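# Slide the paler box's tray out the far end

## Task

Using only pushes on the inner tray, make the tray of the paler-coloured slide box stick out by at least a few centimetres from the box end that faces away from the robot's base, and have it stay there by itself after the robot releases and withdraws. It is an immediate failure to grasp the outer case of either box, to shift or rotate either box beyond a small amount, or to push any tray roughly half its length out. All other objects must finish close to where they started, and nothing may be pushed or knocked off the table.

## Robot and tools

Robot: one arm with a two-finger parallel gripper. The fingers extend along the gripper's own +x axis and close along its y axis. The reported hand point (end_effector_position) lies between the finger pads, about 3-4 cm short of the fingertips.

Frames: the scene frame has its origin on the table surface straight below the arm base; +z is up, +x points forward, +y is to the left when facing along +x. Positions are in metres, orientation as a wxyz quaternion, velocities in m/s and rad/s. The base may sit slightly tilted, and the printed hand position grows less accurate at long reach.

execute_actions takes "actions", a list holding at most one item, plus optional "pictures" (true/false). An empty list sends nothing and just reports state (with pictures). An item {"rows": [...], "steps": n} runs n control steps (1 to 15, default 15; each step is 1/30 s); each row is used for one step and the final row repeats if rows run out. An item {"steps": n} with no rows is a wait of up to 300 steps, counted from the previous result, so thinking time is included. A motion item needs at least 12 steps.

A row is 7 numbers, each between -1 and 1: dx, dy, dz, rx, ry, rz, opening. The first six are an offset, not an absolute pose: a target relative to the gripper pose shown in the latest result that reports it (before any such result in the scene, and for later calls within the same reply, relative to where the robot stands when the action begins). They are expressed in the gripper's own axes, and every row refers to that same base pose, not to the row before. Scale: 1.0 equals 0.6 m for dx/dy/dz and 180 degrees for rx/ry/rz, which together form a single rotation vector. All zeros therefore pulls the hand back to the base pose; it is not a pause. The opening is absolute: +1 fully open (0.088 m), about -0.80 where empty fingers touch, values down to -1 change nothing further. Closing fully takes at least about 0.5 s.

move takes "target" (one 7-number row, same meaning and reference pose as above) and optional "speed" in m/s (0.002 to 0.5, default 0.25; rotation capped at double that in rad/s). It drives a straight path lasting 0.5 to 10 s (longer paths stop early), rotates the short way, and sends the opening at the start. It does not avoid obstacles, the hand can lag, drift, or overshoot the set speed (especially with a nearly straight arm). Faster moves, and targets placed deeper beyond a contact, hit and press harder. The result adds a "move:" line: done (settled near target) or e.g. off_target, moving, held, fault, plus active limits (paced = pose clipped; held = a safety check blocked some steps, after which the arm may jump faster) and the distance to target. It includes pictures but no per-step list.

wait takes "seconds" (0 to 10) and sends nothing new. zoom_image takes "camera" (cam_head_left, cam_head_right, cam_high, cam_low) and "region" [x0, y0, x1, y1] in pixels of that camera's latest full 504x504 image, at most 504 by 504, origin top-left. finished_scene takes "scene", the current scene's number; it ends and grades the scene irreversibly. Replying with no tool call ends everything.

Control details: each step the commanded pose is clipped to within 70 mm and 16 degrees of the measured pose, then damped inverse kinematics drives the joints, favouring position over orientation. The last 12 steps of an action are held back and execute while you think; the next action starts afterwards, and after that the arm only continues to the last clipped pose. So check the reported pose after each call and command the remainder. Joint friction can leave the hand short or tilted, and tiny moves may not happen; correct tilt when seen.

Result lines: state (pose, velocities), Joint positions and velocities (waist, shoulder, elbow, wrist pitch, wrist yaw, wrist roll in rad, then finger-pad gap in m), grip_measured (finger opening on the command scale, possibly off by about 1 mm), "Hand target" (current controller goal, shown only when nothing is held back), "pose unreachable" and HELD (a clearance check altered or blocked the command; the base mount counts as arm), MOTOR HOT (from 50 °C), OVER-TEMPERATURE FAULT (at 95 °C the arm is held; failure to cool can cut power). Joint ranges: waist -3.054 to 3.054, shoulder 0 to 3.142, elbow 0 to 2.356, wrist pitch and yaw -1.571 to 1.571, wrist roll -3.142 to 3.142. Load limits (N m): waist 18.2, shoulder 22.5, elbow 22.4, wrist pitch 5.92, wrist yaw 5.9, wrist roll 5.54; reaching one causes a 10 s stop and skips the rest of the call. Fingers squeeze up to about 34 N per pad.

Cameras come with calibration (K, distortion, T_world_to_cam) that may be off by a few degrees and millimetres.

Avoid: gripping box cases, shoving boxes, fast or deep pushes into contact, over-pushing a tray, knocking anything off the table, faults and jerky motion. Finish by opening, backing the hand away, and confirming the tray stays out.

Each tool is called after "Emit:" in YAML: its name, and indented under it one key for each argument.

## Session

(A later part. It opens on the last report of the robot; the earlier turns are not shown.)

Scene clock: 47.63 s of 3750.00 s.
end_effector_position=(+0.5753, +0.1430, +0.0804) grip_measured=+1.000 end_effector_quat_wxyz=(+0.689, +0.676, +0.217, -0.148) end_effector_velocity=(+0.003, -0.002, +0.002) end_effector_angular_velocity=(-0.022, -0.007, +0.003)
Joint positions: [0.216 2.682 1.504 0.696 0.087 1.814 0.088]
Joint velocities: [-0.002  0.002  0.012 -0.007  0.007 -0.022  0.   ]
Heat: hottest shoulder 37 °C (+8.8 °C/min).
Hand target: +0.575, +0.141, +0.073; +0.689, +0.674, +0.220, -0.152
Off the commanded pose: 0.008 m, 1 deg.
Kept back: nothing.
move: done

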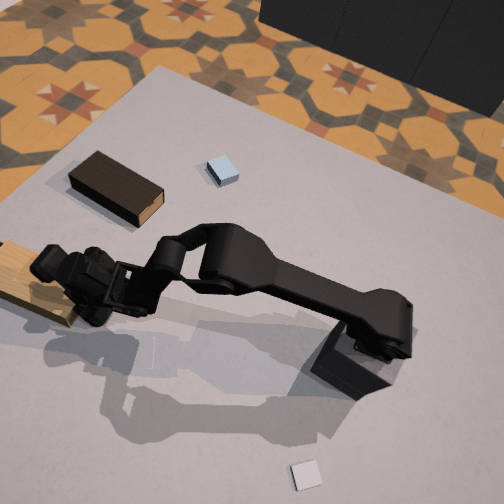

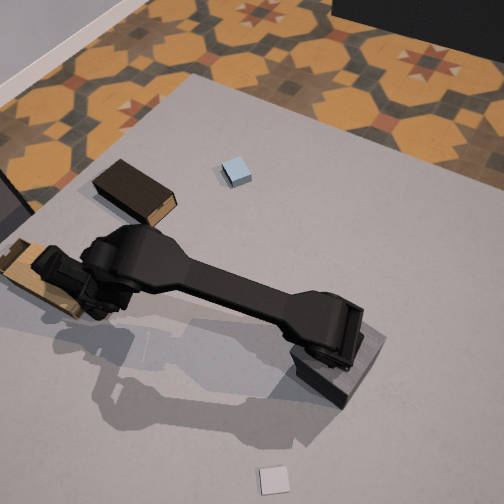

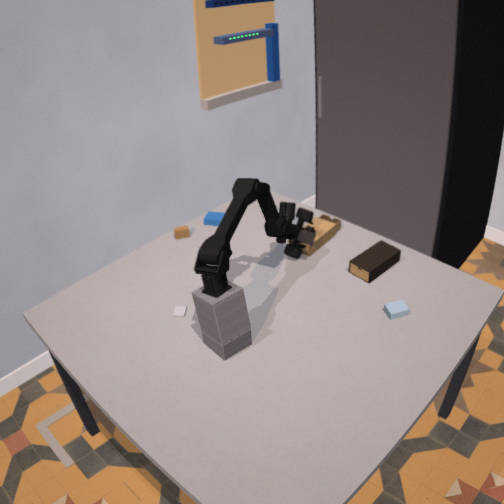

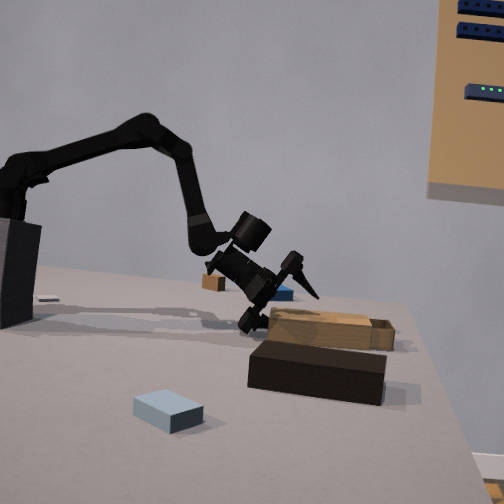

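Emit:
move:
  target: [-0.1099, -0.0440, -0.0007, 0, 0, 0, 1.0]
  speed: 0.06

Emit:
move:
  target: [-0.15, 0.10, 0, 0, 0, 0, 1.0]
  speed: 0.2

Emit:
zoom_image:
  camera: "cam_high"
  region: [240, 180, 440, 330]

Emit:
zoom_image:
  camera: "cam_head_right"
  region: [0, 130, 250, 380]

Scene clock: 50.07 s of 3750.00 s.
end_effector_position=(+0.5069, +0.1351, +0.0875) grip_measured=+1.000 end_effector_quat_wxyz=(+0.689, +0.675, +0.218, -0.148) end_effector_velocity=(+0.001, -0.001, +0.007) end_effector_angular_velocity=(+0.016, -0.019, -0.001)
Joint positions: [0.244 2.537 1.138 0.912 0.111 1.824 0.088]
Joint velocities: [-0.007 -0.012 -0.012  0.022 -0.007  0.007  0.   ]
Heat: hottest shoulder 38 °C (+9.6 °C/min).
Hand target: +0.505, +0.136, +0.090; +0.689, +0.676, +0.217, -0.148
Off the commanded pose: 0.004 m, 0 deg.
Kept back: nothing.
move: done

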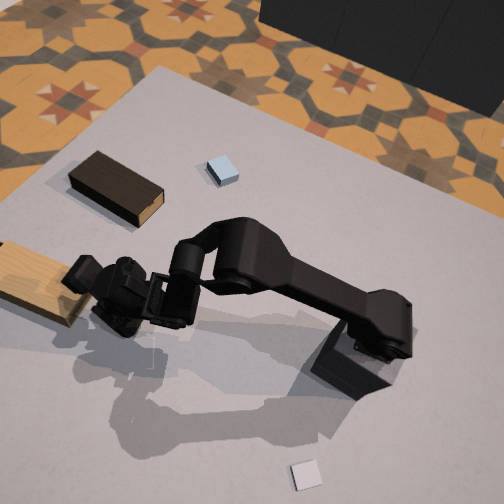

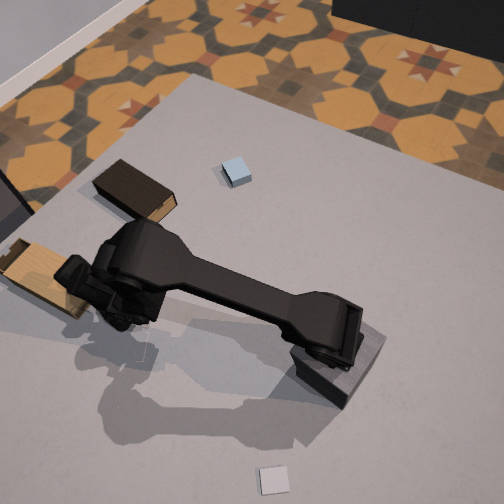

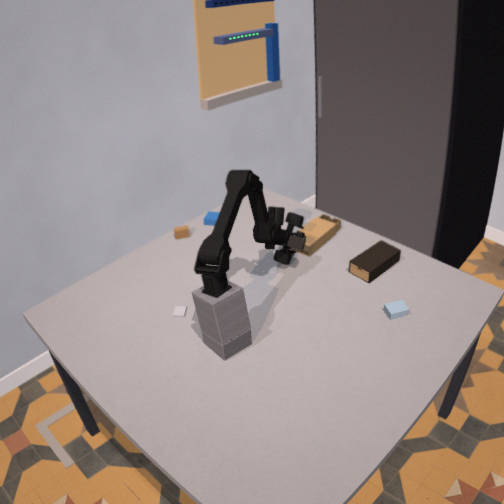

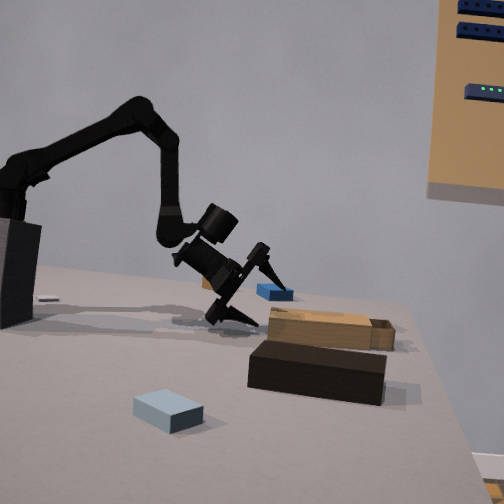

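Scene clock: 51.23 s of 3750.00 s.
end_effector_position=(+0.4621, +0.1302, +0.1835) grip_measured=+1.000 end_effector_quat_wxyz=(+0.689, +0.676, +0.217, -0.148) end_effector_velocity=(-0.001, +0.003, +0.005) end_effector_angular_velocity=(+0.003, +0.008, +0.019)
Joint positions: [0.23  2.11  0.849 0.777 0.1   1.82  0.088]
Joint velocities: [-0.002 -0.022 -0.002 -0.022 -0.022 -0.007  0.   ]
Heat: hottest shoulder 38 °C (+9.4 °C/min).
Hand target: +0.460, +0.129, +0.185; +0.690, +0.674, +0.218, -0.148
Off the commanded pose: 0.003 m, 0 deg.
Kept back: nothing.
move: done

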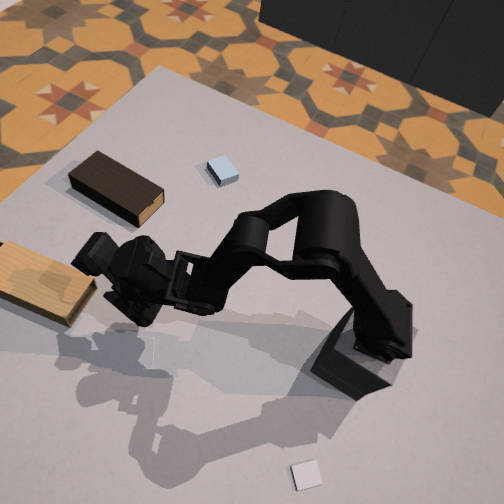

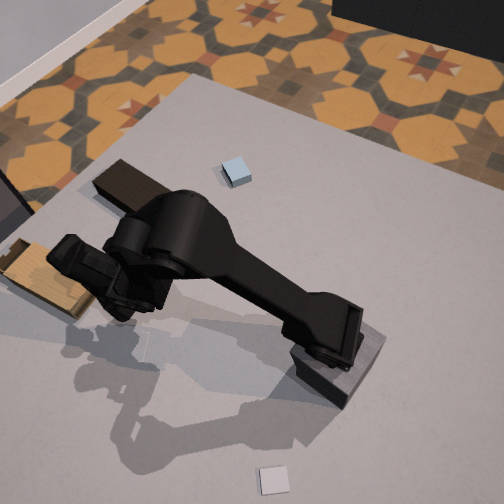

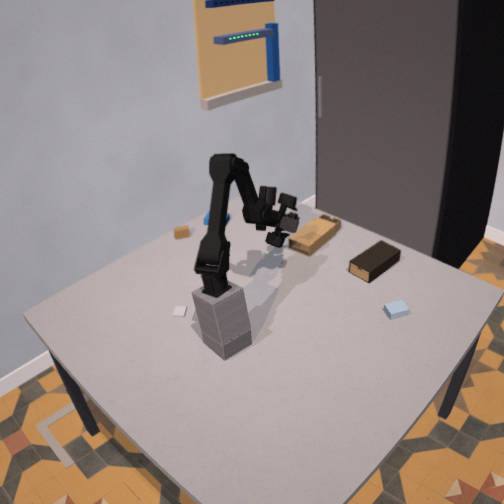

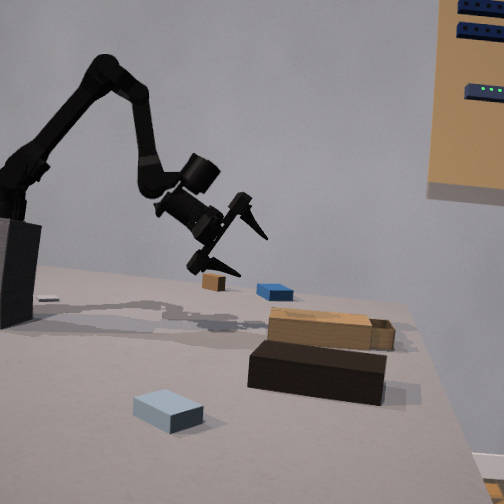

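Region (240, 180, 440, 330) of cam_high's 504x504 image, scaled by 2.520, with more detail than that image has; it fills the top 378 rows of this view, and the rest is white.

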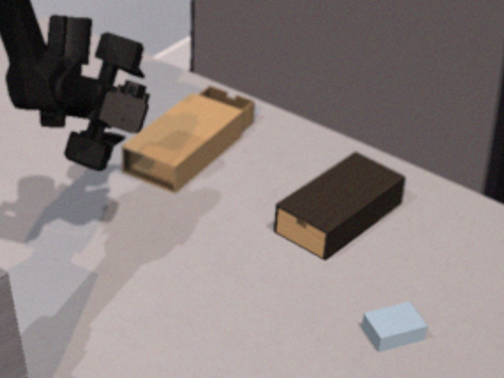

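Region (0, 130, 250, 380) of cam_head_right's 504x504 image, scaled by 2.016, with more detail than that image has.

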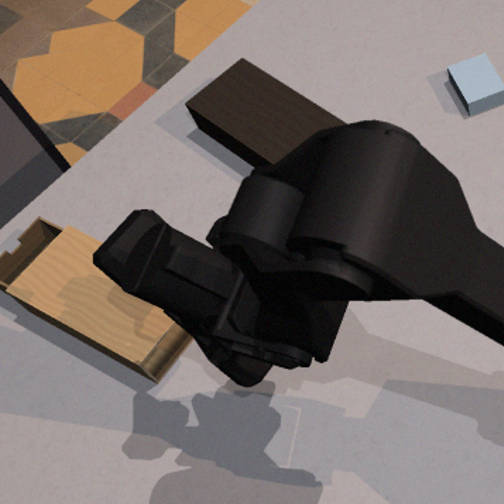

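By my camera estimate the tray is about 4.6 cm out, the case has not moved, and the arm is clear, so I'm ending scene 1.

Emit:
finished_scene:
  scene: 1

The scene is finished: the task was done.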